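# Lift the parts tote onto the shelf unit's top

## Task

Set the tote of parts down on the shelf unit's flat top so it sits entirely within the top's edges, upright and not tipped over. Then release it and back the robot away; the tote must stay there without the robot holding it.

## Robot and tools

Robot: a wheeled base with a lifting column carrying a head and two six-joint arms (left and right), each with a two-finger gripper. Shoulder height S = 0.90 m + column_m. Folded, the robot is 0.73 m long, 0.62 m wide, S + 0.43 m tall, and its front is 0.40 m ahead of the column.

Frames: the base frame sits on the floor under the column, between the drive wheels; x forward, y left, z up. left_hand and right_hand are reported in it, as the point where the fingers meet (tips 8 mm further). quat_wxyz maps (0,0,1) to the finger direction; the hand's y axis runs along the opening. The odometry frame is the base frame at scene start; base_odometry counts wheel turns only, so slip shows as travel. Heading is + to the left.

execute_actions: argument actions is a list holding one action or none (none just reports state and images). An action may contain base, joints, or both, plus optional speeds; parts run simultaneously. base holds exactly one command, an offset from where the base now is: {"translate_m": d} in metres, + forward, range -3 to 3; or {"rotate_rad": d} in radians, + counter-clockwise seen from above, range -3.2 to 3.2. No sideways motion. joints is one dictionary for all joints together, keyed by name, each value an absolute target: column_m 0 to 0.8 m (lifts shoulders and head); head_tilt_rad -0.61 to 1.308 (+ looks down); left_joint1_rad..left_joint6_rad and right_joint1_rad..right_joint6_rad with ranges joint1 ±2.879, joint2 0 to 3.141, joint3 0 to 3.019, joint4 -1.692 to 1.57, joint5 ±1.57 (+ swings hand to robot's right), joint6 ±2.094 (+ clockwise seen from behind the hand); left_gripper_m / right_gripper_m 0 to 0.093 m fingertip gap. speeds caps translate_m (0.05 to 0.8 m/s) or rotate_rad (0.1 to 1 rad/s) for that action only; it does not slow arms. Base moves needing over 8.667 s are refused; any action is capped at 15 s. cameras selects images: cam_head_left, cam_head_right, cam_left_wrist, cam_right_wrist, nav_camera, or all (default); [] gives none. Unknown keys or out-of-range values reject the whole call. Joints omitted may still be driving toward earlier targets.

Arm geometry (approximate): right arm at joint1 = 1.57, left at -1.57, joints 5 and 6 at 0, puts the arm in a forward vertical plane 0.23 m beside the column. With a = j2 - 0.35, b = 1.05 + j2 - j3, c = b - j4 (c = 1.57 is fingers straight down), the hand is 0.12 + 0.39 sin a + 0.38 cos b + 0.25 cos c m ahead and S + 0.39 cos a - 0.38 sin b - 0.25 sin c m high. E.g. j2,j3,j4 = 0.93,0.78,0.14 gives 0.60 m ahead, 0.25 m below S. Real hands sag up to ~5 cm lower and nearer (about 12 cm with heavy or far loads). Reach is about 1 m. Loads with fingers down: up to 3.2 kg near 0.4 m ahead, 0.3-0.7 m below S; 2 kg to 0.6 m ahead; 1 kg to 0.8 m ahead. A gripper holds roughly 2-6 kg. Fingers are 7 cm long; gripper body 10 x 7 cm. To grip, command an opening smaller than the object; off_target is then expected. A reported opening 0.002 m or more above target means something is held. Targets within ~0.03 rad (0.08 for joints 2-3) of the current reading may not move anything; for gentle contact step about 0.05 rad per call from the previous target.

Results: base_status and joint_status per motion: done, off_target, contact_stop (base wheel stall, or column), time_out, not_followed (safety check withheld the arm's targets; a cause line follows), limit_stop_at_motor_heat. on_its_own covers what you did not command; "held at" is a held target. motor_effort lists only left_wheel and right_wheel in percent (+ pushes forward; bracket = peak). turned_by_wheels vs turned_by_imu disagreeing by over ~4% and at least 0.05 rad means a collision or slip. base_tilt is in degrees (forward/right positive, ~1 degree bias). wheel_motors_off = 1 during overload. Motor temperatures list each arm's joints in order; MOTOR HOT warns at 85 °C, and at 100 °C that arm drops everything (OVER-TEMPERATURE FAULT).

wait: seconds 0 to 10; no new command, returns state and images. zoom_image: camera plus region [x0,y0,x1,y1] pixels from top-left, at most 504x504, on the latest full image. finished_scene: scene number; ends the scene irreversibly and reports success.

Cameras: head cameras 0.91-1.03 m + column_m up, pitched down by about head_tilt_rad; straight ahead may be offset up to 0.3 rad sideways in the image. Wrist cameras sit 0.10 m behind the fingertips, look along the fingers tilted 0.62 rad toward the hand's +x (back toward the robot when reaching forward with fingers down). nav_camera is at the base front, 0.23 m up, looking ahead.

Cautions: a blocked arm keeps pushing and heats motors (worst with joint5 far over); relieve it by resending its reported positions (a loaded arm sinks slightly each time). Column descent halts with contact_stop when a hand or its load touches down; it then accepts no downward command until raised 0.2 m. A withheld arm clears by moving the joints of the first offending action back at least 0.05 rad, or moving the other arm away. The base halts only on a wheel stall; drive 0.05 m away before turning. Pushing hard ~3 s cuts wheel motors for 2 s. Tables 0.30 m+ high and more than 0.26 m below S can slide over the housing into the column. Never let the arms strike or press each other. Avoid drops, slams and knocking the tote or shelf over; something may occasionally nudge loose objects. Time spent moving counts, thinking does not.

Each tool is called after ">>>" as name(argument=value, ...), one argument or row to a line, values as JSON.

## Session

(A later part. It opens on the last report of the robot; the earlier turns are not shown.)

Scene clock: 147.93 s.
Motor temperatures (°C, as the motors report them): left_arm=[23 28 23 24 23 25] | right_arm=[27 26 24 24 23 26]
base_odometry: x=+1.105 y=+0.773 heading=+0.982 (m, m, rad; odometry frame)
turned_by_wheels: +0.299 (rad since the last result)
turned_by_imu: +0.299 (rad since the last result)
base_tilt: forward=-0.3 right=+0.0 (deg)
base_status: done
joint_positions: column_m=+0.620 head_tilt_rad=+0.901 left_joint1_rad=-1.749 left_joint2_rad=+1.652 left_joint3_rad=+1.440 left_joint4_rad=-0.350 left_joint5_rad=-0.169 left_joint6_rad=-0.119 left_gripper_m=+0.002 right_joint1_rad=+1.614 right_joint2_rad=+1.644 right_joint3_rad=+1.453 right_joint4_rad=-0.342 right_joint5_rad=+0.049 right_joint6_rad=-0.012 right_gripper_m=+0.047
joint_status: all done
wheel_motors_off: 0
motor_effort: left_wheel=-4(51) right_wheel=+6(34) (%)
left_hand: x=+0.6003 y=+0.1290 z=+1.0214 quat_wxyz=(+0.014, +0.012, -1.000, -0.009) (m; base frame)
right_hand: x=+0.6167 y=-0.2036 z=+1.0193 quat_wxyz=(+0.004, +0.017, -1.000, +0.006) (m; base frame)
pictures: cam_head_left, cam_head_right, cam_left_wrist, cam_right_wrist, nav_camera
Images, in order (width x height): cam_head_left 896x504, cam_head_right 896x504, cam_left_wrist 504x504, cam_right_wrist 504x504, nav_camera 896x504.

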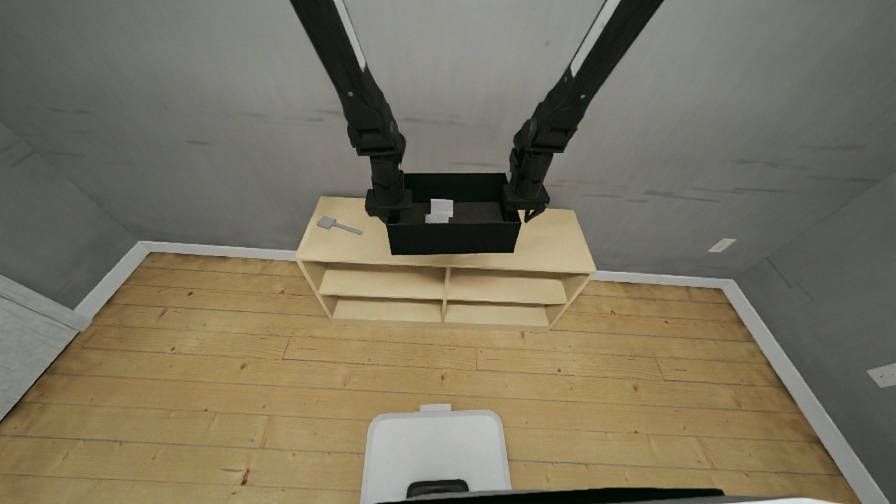

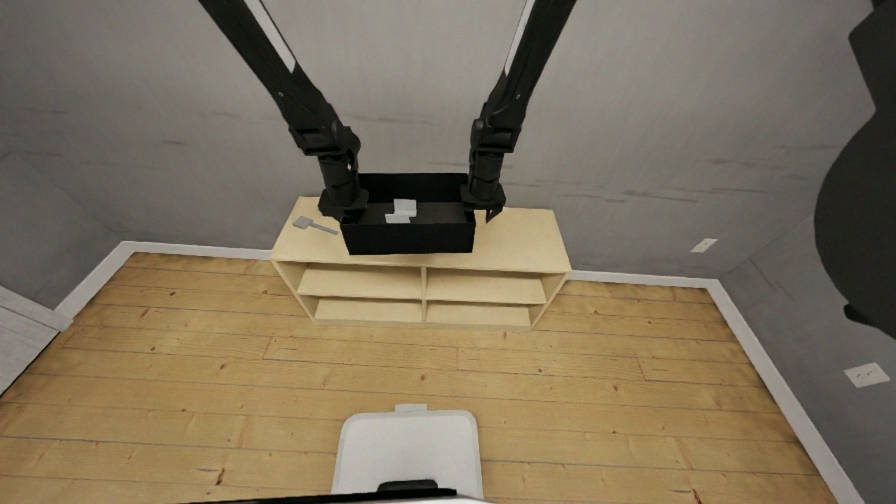

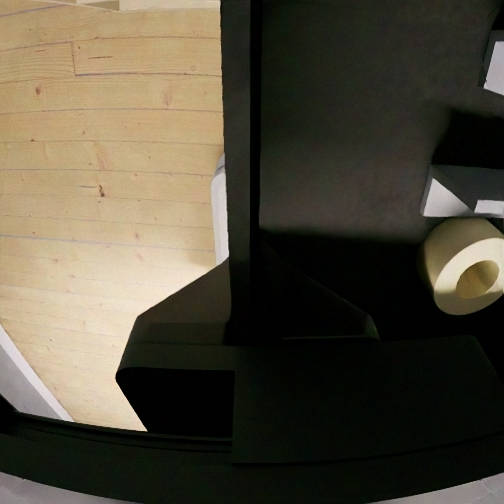

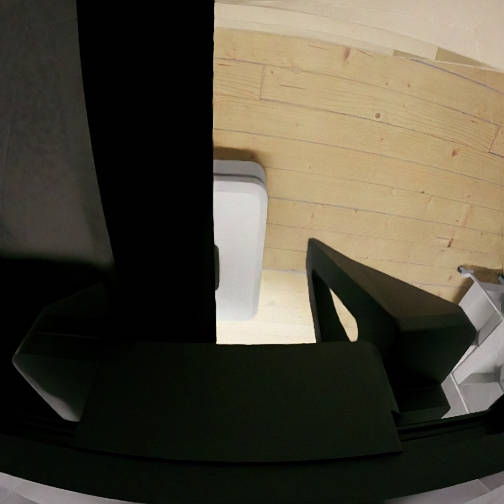

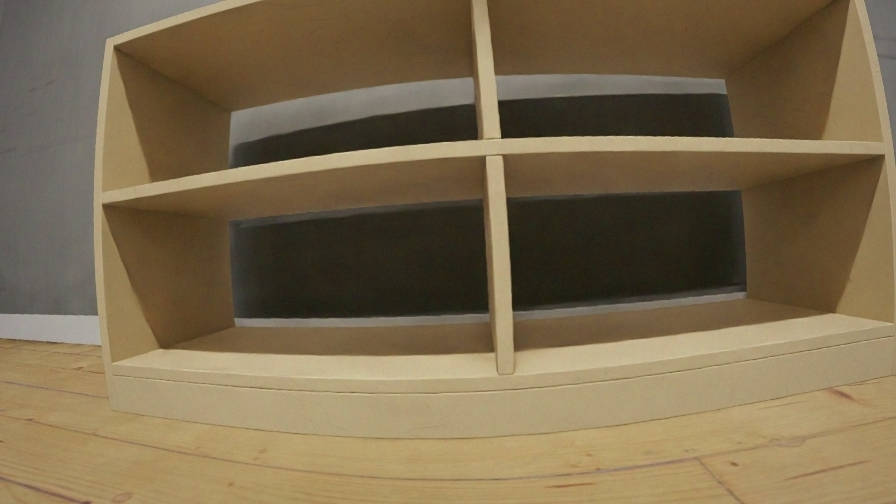

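>>> execute_actions(
  actions=[
    {"base":{"translate_m":0.28},"joints":{"column_m":0.42},"speeds":{"translate_m":0.2}},
  ],
)

Scene clock: 156.47 s.
Motor temperatures (°C, as the motors report them): left_arm=[23 29 24 24 23 25] | right_arm=[27 27 24 24 23 26]
base_odometry: x=+1.261 y=+1.006 heading=+0.982 (m, m, rad; odometry frame)
turned_by_wheels: +0.001 (rad since the last result)
turned_by_imu: -0.001 (rad since the last result)
base_tilt: forward=-0.4 right=-0.1 (deg)
base_status: done
joint_positions: column_m=+0.420 head_tilt_rad=+0.901 left_joint1_rad=-1.749 left_joint2_rad=+1.652 left_joint3_rad=+1.442 left_joint4_rad=-0.350 left_joint5_rad=-0.169 left_joint6_rad=-0.119 left_gripper_m=+0.002 right_joint1_rad=+1.614 right_joint2_rad=+1.644 right_joint3_rad=+1.454 right_joint4_rad=-0.342 right_joint5_rad=+0.049 right_joint6_rad=-0.012 right_gripper_m=+0.047
joint_status: all done
wheel_motors_off: 0
motor_effort: left_wheel=+1(48) right_wheel=-1(49) (%)
left_hand: x=+0.6010 y=+0.1289 z=+0.8217 quat_wxyz=(+0.014, +0.012, -1.000, -0.009) (m; base frame)
right_hand: x=+0.6169 y=-0.2036 z=+0.8195 quat_wxyz=(+0.004, +0.017, -1.000, +0.006) (m; base frame)
pictures: cam_head_left, cam_head_right, cam_left_wrist, cam_right_wrist, nav_camera
Images, in order (width x height): cam_head_left 896x504, cam_head_right 896x504, cam_left_wrist 504x504, cam_right_wrist 504x504, nav_camera 896x504.

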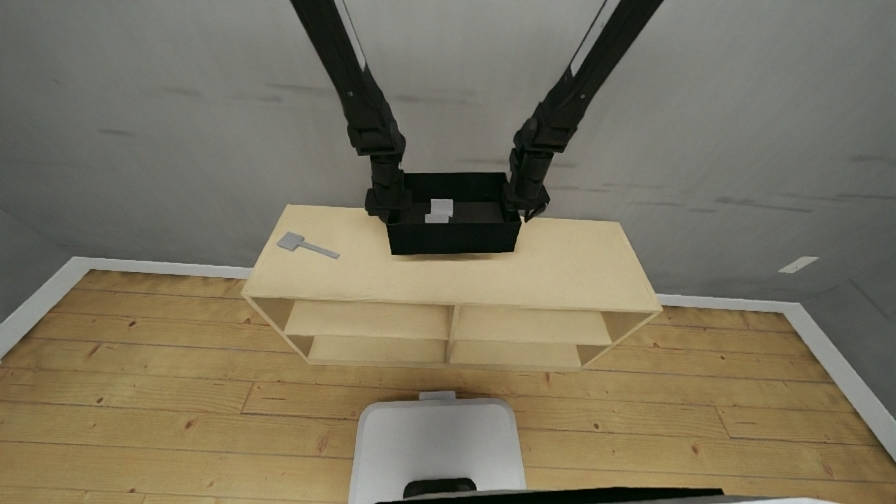

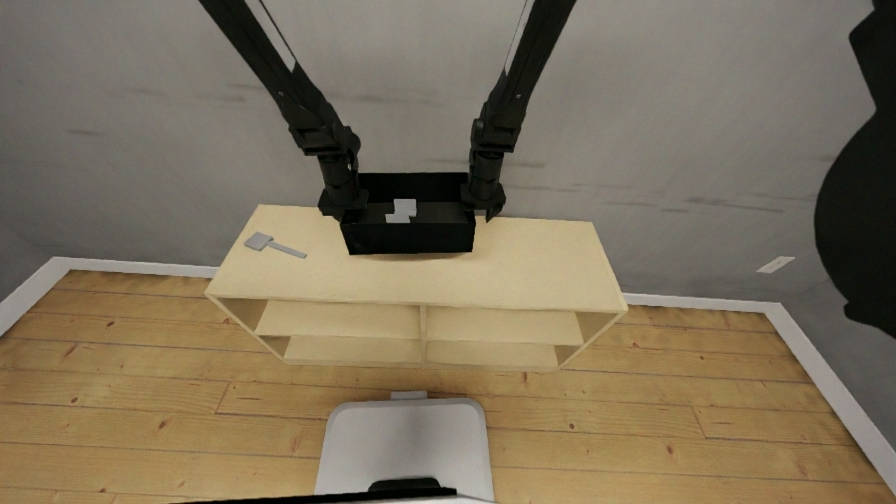

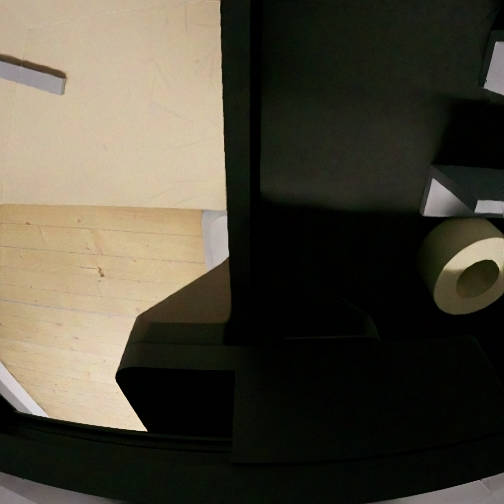

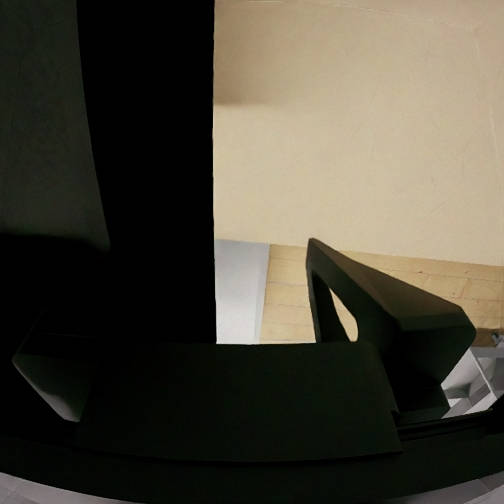

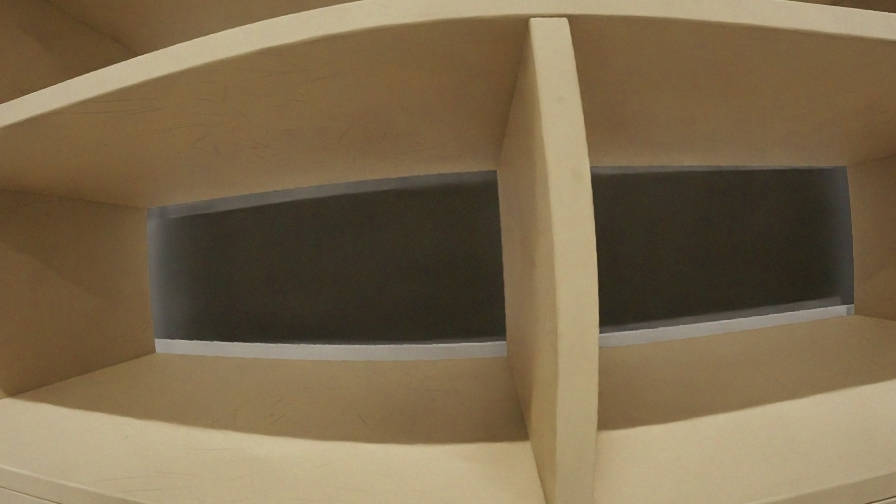

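>>> execute_actions(
  actions=[
    {"base":{"translate_m":0.03},"joints":{"column_m":0.33},"speeds":{"translate_m":0.05}},
  ],
  cameras=["cam_head_left","cam_left_wrist","cam_right_wrist"],
)

Scene clock: 162.90 s.
Motor temperatures (°C, as the motors report them): left_arm=[23 29 24 24 23 25] | right_arm=[27 27 24 24 24 26]
base_odometry: x=+1.277 y=+1.031 heading=+0.982 (m, m, rad; odometry frame)
turned_by_wheels: +0.000 (rad since the last result)
turned_by_imu: -0.001 (rad since the last result)
base_tilt: forward=-0.4 right=+0.0 (deg)
base_status: done
joint_positions: column_m=+0.330 head_tilt_rad=+0.902 left_joint1_rad=-1.749 left_joint2_rad=+1.652 left_joint3_rad=+1.442 left_joint4_rad=-0.350 left_joint5_rad=-0.169 left_joint6_rad=-0.118 left_gripper_m=+0.002 right_joint1_rad=+1.614 right_joint2_rad=+1.644 right_joint3_rad=+1.453 right_joint4_rad=-0.342 right_joint5_rad=+0.049 right_joint6_rad=-0.012 right_gripper_m=+0.047
joint_status: all done
wheel_motors_off: 0
motor_effort: left_wheel=+0(34) right_wheel=-1(29) (%)
left_hand: x=+0.6012 y=+0.1289 z=+0.7317 quat_wxyz=(+0.014, +0.012, -1.000, -0.009) (m; base frame)
right_hand: x=+0.6169 y=-0.2036 z=+0.7296 quat_wxyz=(+0.004, +0.017, -1.000, +0.006) (m; base frame)
pictures: cam_head_left, cam_left_wrist, cam_right_wrist
Images, in order (width x height): cam_head_left 896x504, cam_left_wrist 504x504, cam_right_wrist 504x504.

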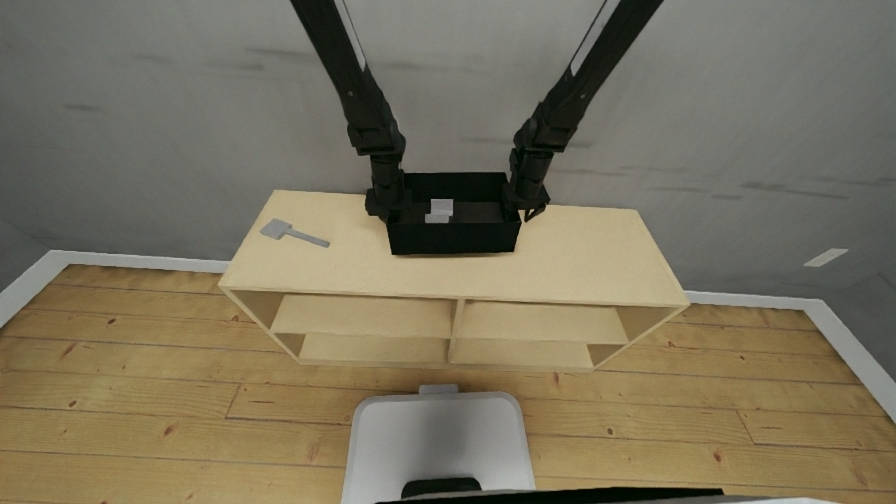

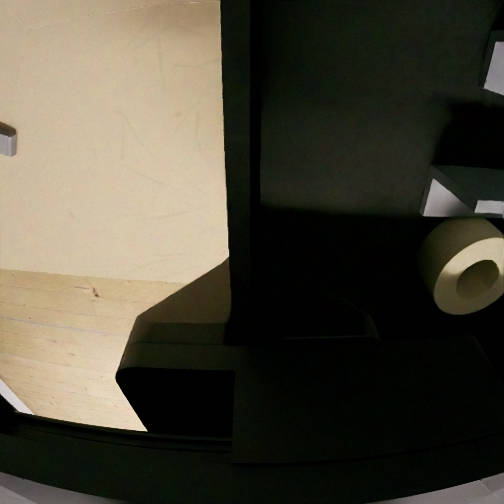

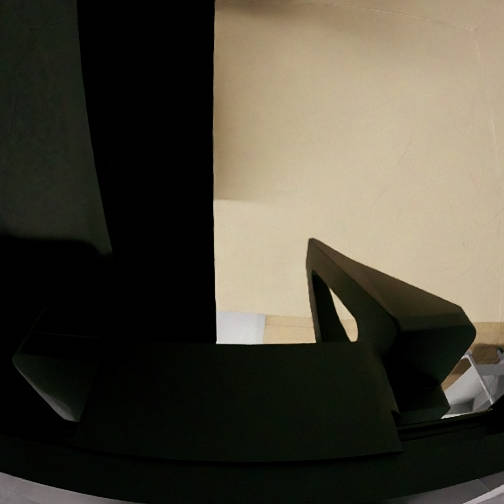

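>>> execute_actions(
  actions=[
    {"base":{"translate_m":0.03},"joints":{"column_m":0.28},"speeds":{"translate_m":0.05}},
  ],
  cameras=["cam_head_left","cam_left_wrist","cam_right_wrist"],
)

Scene clock: 168.60 s.
Motor temperatures (°C, as the motors report them): left_arm=[23 30 24 24 23 25] | right_arm=[27 27 24 24 24 26]
base_odometry: x=+1.294 y=+1.056 heading=+0.982 (m, m, rad; odometry frame)
turned_by_wheels: +0.000 (rad since the last result)
turned_by_imu: -0.001 (rad since the last result)
base_tilt: forward=-0.3 right=-0.1 (deg)
base_status: done
joint_positions: column_m=+0.280 head_tilt_rad=+0.902 left_joint1_rad=-1.749 left_joint2_rad=+1.652 left_joint3_rad=+1.443 left_joint4_rad=-0.351 left_joint5_rad=-0.169 left_joint6_rad=-0.118 left_gripper_m=+0.002 right_joint1_rad=+1.614 right_joint2_rad=+1.643 right_joint3_rad=+1.454 right_joint4_rad=-0.342 right_joint5_rad=+0.049 right_joint6_rad=-0.012 right_gripper_m=+0.047
joint_status: all done
wheel_motors_off: 0
motor_effort: left_wheel=+0(33) right_wheel=+0(31) (%)
left_hand: x=+0.6016 y=+0.1289 z=+0.6818 quat_wxyz=(+0.013, +0.012, -1.000, -0.009) (m; base frame)
right_hand: x=+0.6173 y=-0.2036 z=+0.6798 quat_wxyz=(+0.004, +0.017, -1.000, +0.006) (m; base frame)
pictures: cam_head_left, cam_left_wrist, cam_right_wrist
Images, in order (width x height): cam_head_left 896x504, cam_left_wrist 504x504, cam_right_wrist 504x504.

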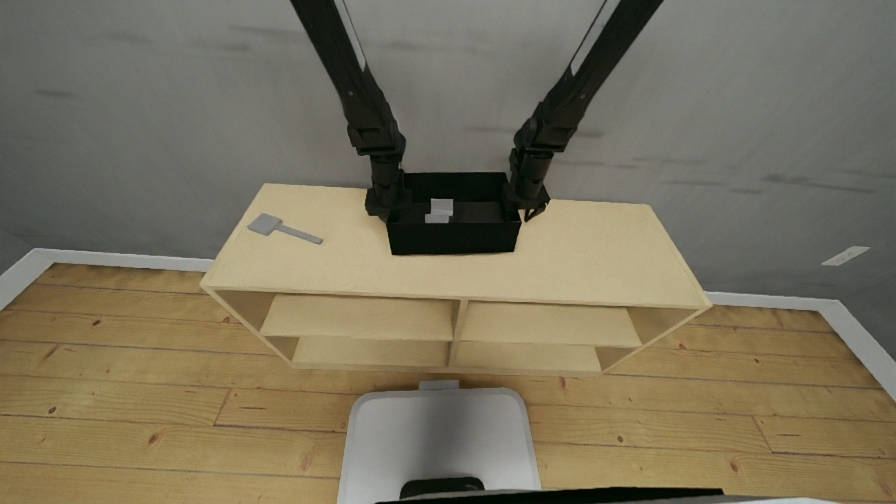

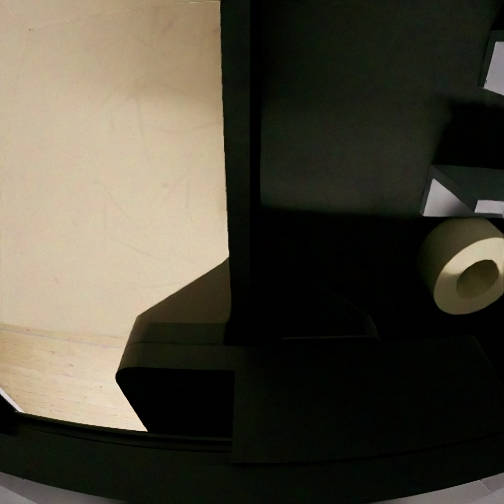

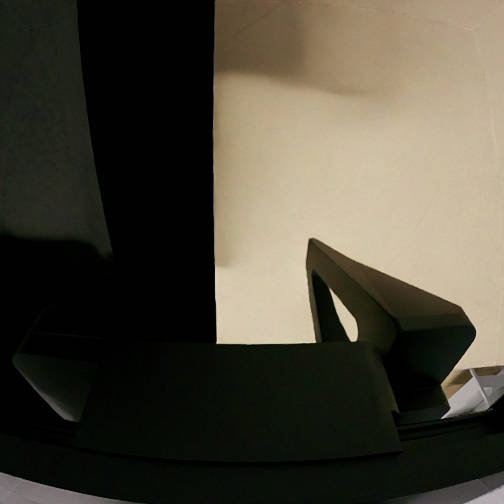

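>>> execute_actions(
  actions=[
    {"joints":{"column_m":0.23}},
  ],
  cameras=["cam_head_left","nav_camera"],
)

Scene clock: 171.13 s.
Motor temperatures (°C, as the motors report them): left_arm=[23 30 24 24 23 25] | right_arm=[27 28 24 24 24 26]
base_odometry: x=+1.294 y=+1.056 heading=+0.982 (m, m, rad; odometry frame)
turned_by_wheels: +0.000 (rad since the last result)
turned_by_imu: +0.000 (rad since the last result)
base_tilt: forward=-0.4 right=+0.0 (deg)
base_status: not commanded
joint_positions: column_m=+0.230 head_tilt_rad=+0.902 left_joint1_rad=-1.751 left_joint2_rad=+1.611 left_joint3_rad=+1.443 left_joint4_rad=-0.359 left_joint5_rad=-0.186 left_joint6_rad=-0.118 left_gripper_m=+0.002 right_joint1_rad=+1.614 right_joint2_rad=+1.618 right_joint3_rad=+1.462 right_joint4_rad=-0.334 right_joint5_rad=+0.032 right_joint6_rad=-0.016 right_gripper_m=+0.047
joint_status: all done
wheel_motors_off: 0
motor_effort: left_wheel=+2(3) right_wheel=+1(4) (%)
left_hand: x=+0.6199 y=+0.1321 z=+0.6520 quat_wxyz=(-0.003, +0.014, -1.000, -0.015) (m; base frame)
right_hand: x=+0.6369 y=-0.2008 z=+0.6439 quat_wxyz=(-0.017, +0.018, -1.000, -0.003) (m; base frame)
pictures: cam_head_left, nav_camera
Images, in order (width x height): cam_head_left 896x504, nav_camera 896x504.

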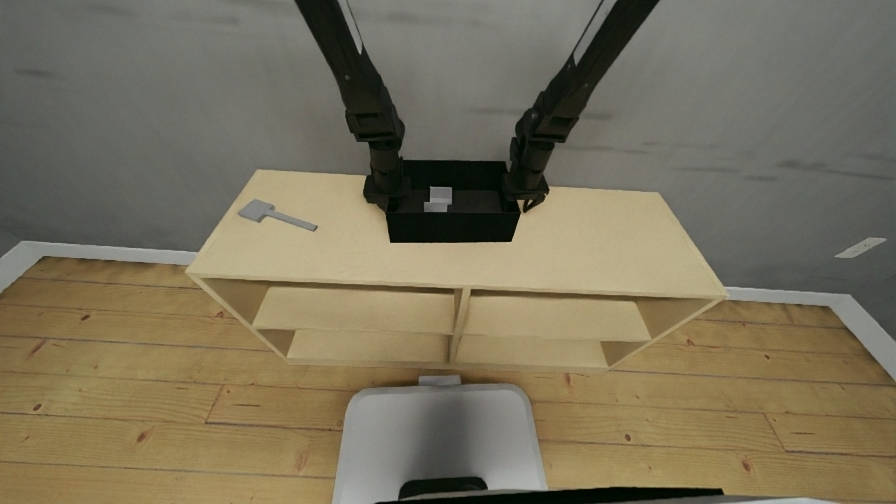

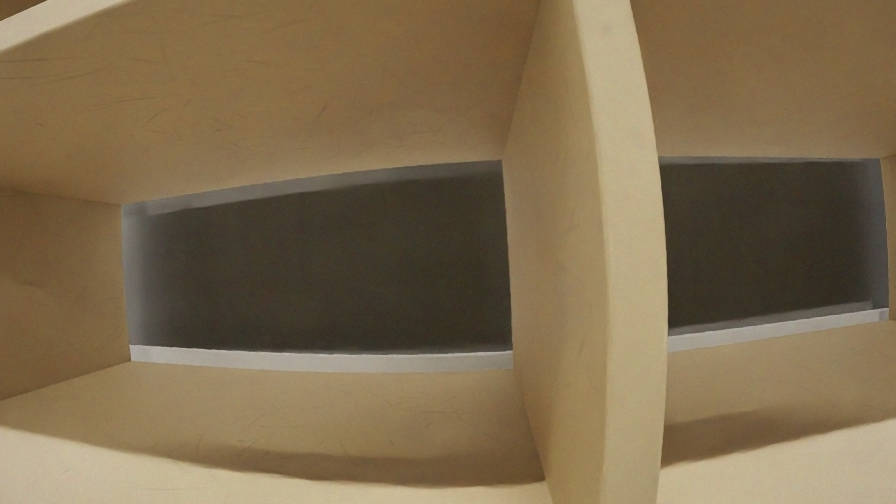

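Landed. Release and raise.

>>> execute_actions(
  actions=[
    {"joints":{"left_gripper_m":0.05,"right_gripper_m":0.093}},
  ],
  cameras=[],
)

>>> execute_actions(
  actions=[
    {"joints":{"column_m":0.42}},
  ],
  cameras=["cam_head_left"],
)

>>> execute_actions(
  actions=[
    {"base":{"translate_m":-0.6}},
  ],
  cameras=["cam_head_left","cam_head_right"],
)

Scene clock: 173.87 s.
Motor temperatures (°C, as the motors report them): left_arm=[23 30 24 24 23 25] | right_arm=[27 28 24 24 24 26]
base_odometry: x=+1.294 y=+1.056 heading=+0.982 (m, m, rad; odometry frame)
turned_by_wheels: +0.000 (rad since the last result)
turned_by_imu: +0.000 (rad since the last result)
base_tilt: forward=-0.4 right=+0.0 (deg)
base_status: not commanded
joint_positions: column_m=+0.230 head_tilt_rad=+0.902 left_joint1_rad=-1.756 left_joint2_rad=+1.611 left_joint3_rad=+1.444 left_joint4_rad=-0.359 left_joint5_rad=-0.190 left_joint6_rad=-0.118 left_gripper_m=+0.050 right_joint1_rad=+1.615 right_joint2_rad=+1.617 right_joint3_rad=+1.458 right_joint4_rad=-0.335 right_joint5_rad=+0.077 right_joint6_rad=-0.008 right_gripper_m=+0.093
joint_status: all done
wheel_motors_off: 0
motor_effort: left_wheel=+1(2) right_wheel=+0(1) (%)
left_hand: x=+0.6204 y=+0.1289 z=+0.6526 quat_wxyz=(-0.004, +0.013, -1.000, -0.014) (m; base frame)
right_hand: x=+0.6350 y=-0.2080 z=+0.6440 quat_wxyz=(-0.015, +0.014, -1.000, +0.020) (m; base frame)
pictures: none
No camera images: the call's "cameras" was empty. Leave "cameras" out to get every camera's image.

Scene clock: 176.93 s.
Motor temperatures (°C, as the motors report them): left_arm=[23 30 24 24 23 25] | right_arm=[27 28 24 24 24 26]
base_odometry: x=+1.294 y=+1.056 heading=+0.982 (m, m, rad; odometry frame)
turned_by_wheels: +0.000 (rad since the last result)
turned_by_imu: +0.000 (rad since the last result)
base_tilt: forward=-0.3 right=-0.1 (deg)
base_status: not commanded
joint_positions: column_m=+0.420 head_tilt_rad=+0.902 left_joint1_rad=-1.757 left_joint2_rad=+1.611 left_joint3_rad=+1.444 left_joint4_rad=-0.359 left_joint5_rad=-0.190 left_joint6_rad=-0.118 left_gripper_m=+0.050 right_joint1_rad=+1.615 right_joint2_rad=+1.617 right_joint3_rad=+1.458 right_joint4_rad=-0.335 right_joint5_rad=+0.077 right_joint6_rad=-0.008 right_gripper_m=+0.093
joint_status: all done
wheel_motors_off: 0
motor_effort: left_wheel=+0(1) right_wheel=+0(2) (%)
left_hand: x=+0.6204 y=+0.1286 z=+0.8425 quat_wxyz=(-0.004, +0.013, -1.000, -0.014) (m; base frame)
right_hand: x=+0.6350 y=-0.2080 z=+0.8339 quat_wxyz=(-0.015, +0.014, -1.000, +0.020) (m; base frame)
pictures: cam_head_left
Images, in order (width x height): cam_head_left 896x504.

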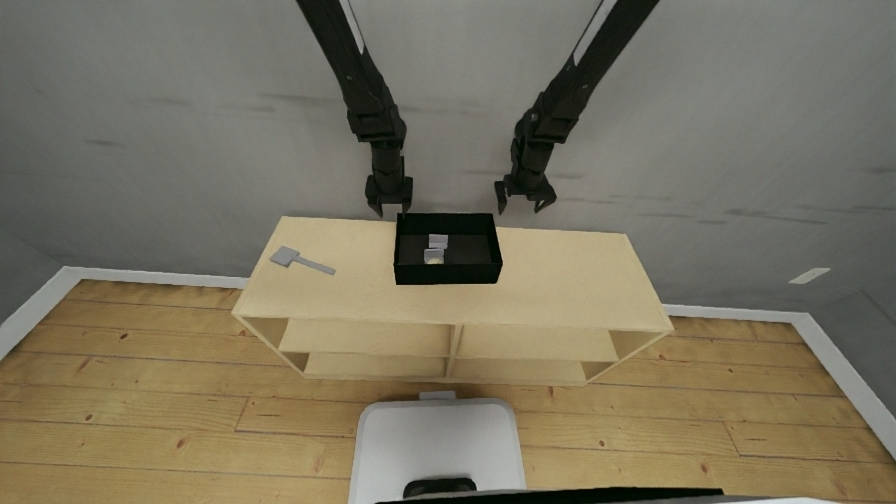

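Scene clock: 179.73 s.
Motor temperatures (°C, as the motors report them): left_arm=[23 29 24 24 23 25] | right_arm=[27 28 24 24 24 26]
base_odometry: x=+0.961 y=+0.557 heading=+0.983 (m, m, rad; odometry frame)
turned_by_wheels: +0.001 (rad since the last result)
turned_by_imu: +0.001 (rad since the last result)
base_tilt: forward=-0.4 right=-0.1 (deg)
base_status: done
joint_positions: column_m=+0.420 head_tilt_rad=+0.902 left_joint1_rad=-1.759 left_joint2_rad=+1.611 left_joint3_rad=+1.445 left_joint4_rad=-0.358 left_joint5_rad=-0.190 left_joint6_rad=-0.118 left_gripper_m=+0.050 right_joint1_rad=+1.615 right_joint2_rad=+1.617 right_joint3_rad=+1.454 right_joint4_rad=-0.338 right_joint5_rad=+0.078 right_joint6_rad=-0.008 right_gripper_m=+0.093
joint_status: not commanded
wheel_motors_off: 0
motor_effort: left_wheel=+1(55) right_wheel=-1(39) (%)
left_hand: x=+0.6214 y=+0.1272 z=+0.8427 quat_wxyz=(-0.005, +0.012, -1.000, -0.013) (m; base frame)
right_hand: x=+0.6315 y=-0.2081 z=+0.8330 quat_wxyz=(-0.012, +0.014, -1.000, +0.020) (m; base frame)
pictures: cam_head_left, cam_head_right
Images, in order (width x height): cam_head_left 896x504, cam_head_right 896x504.

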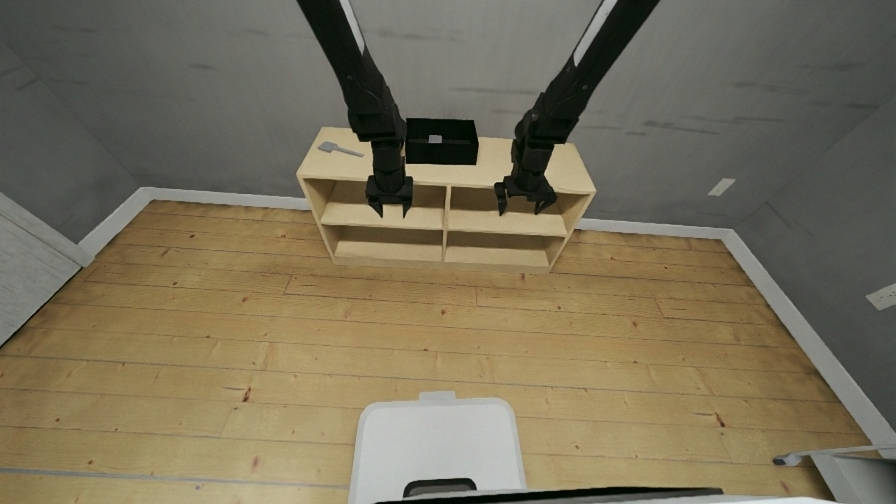

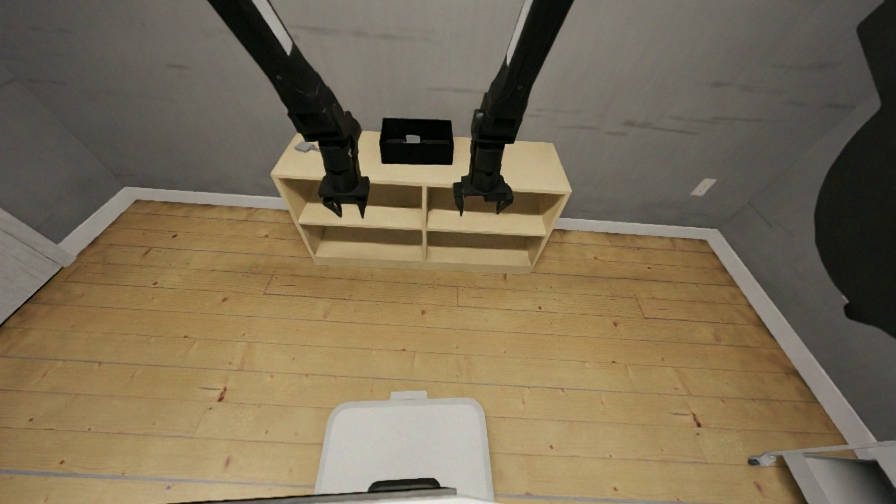

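>>> finished_scene(
  scene=1,
)

The scene is finished: the task was done.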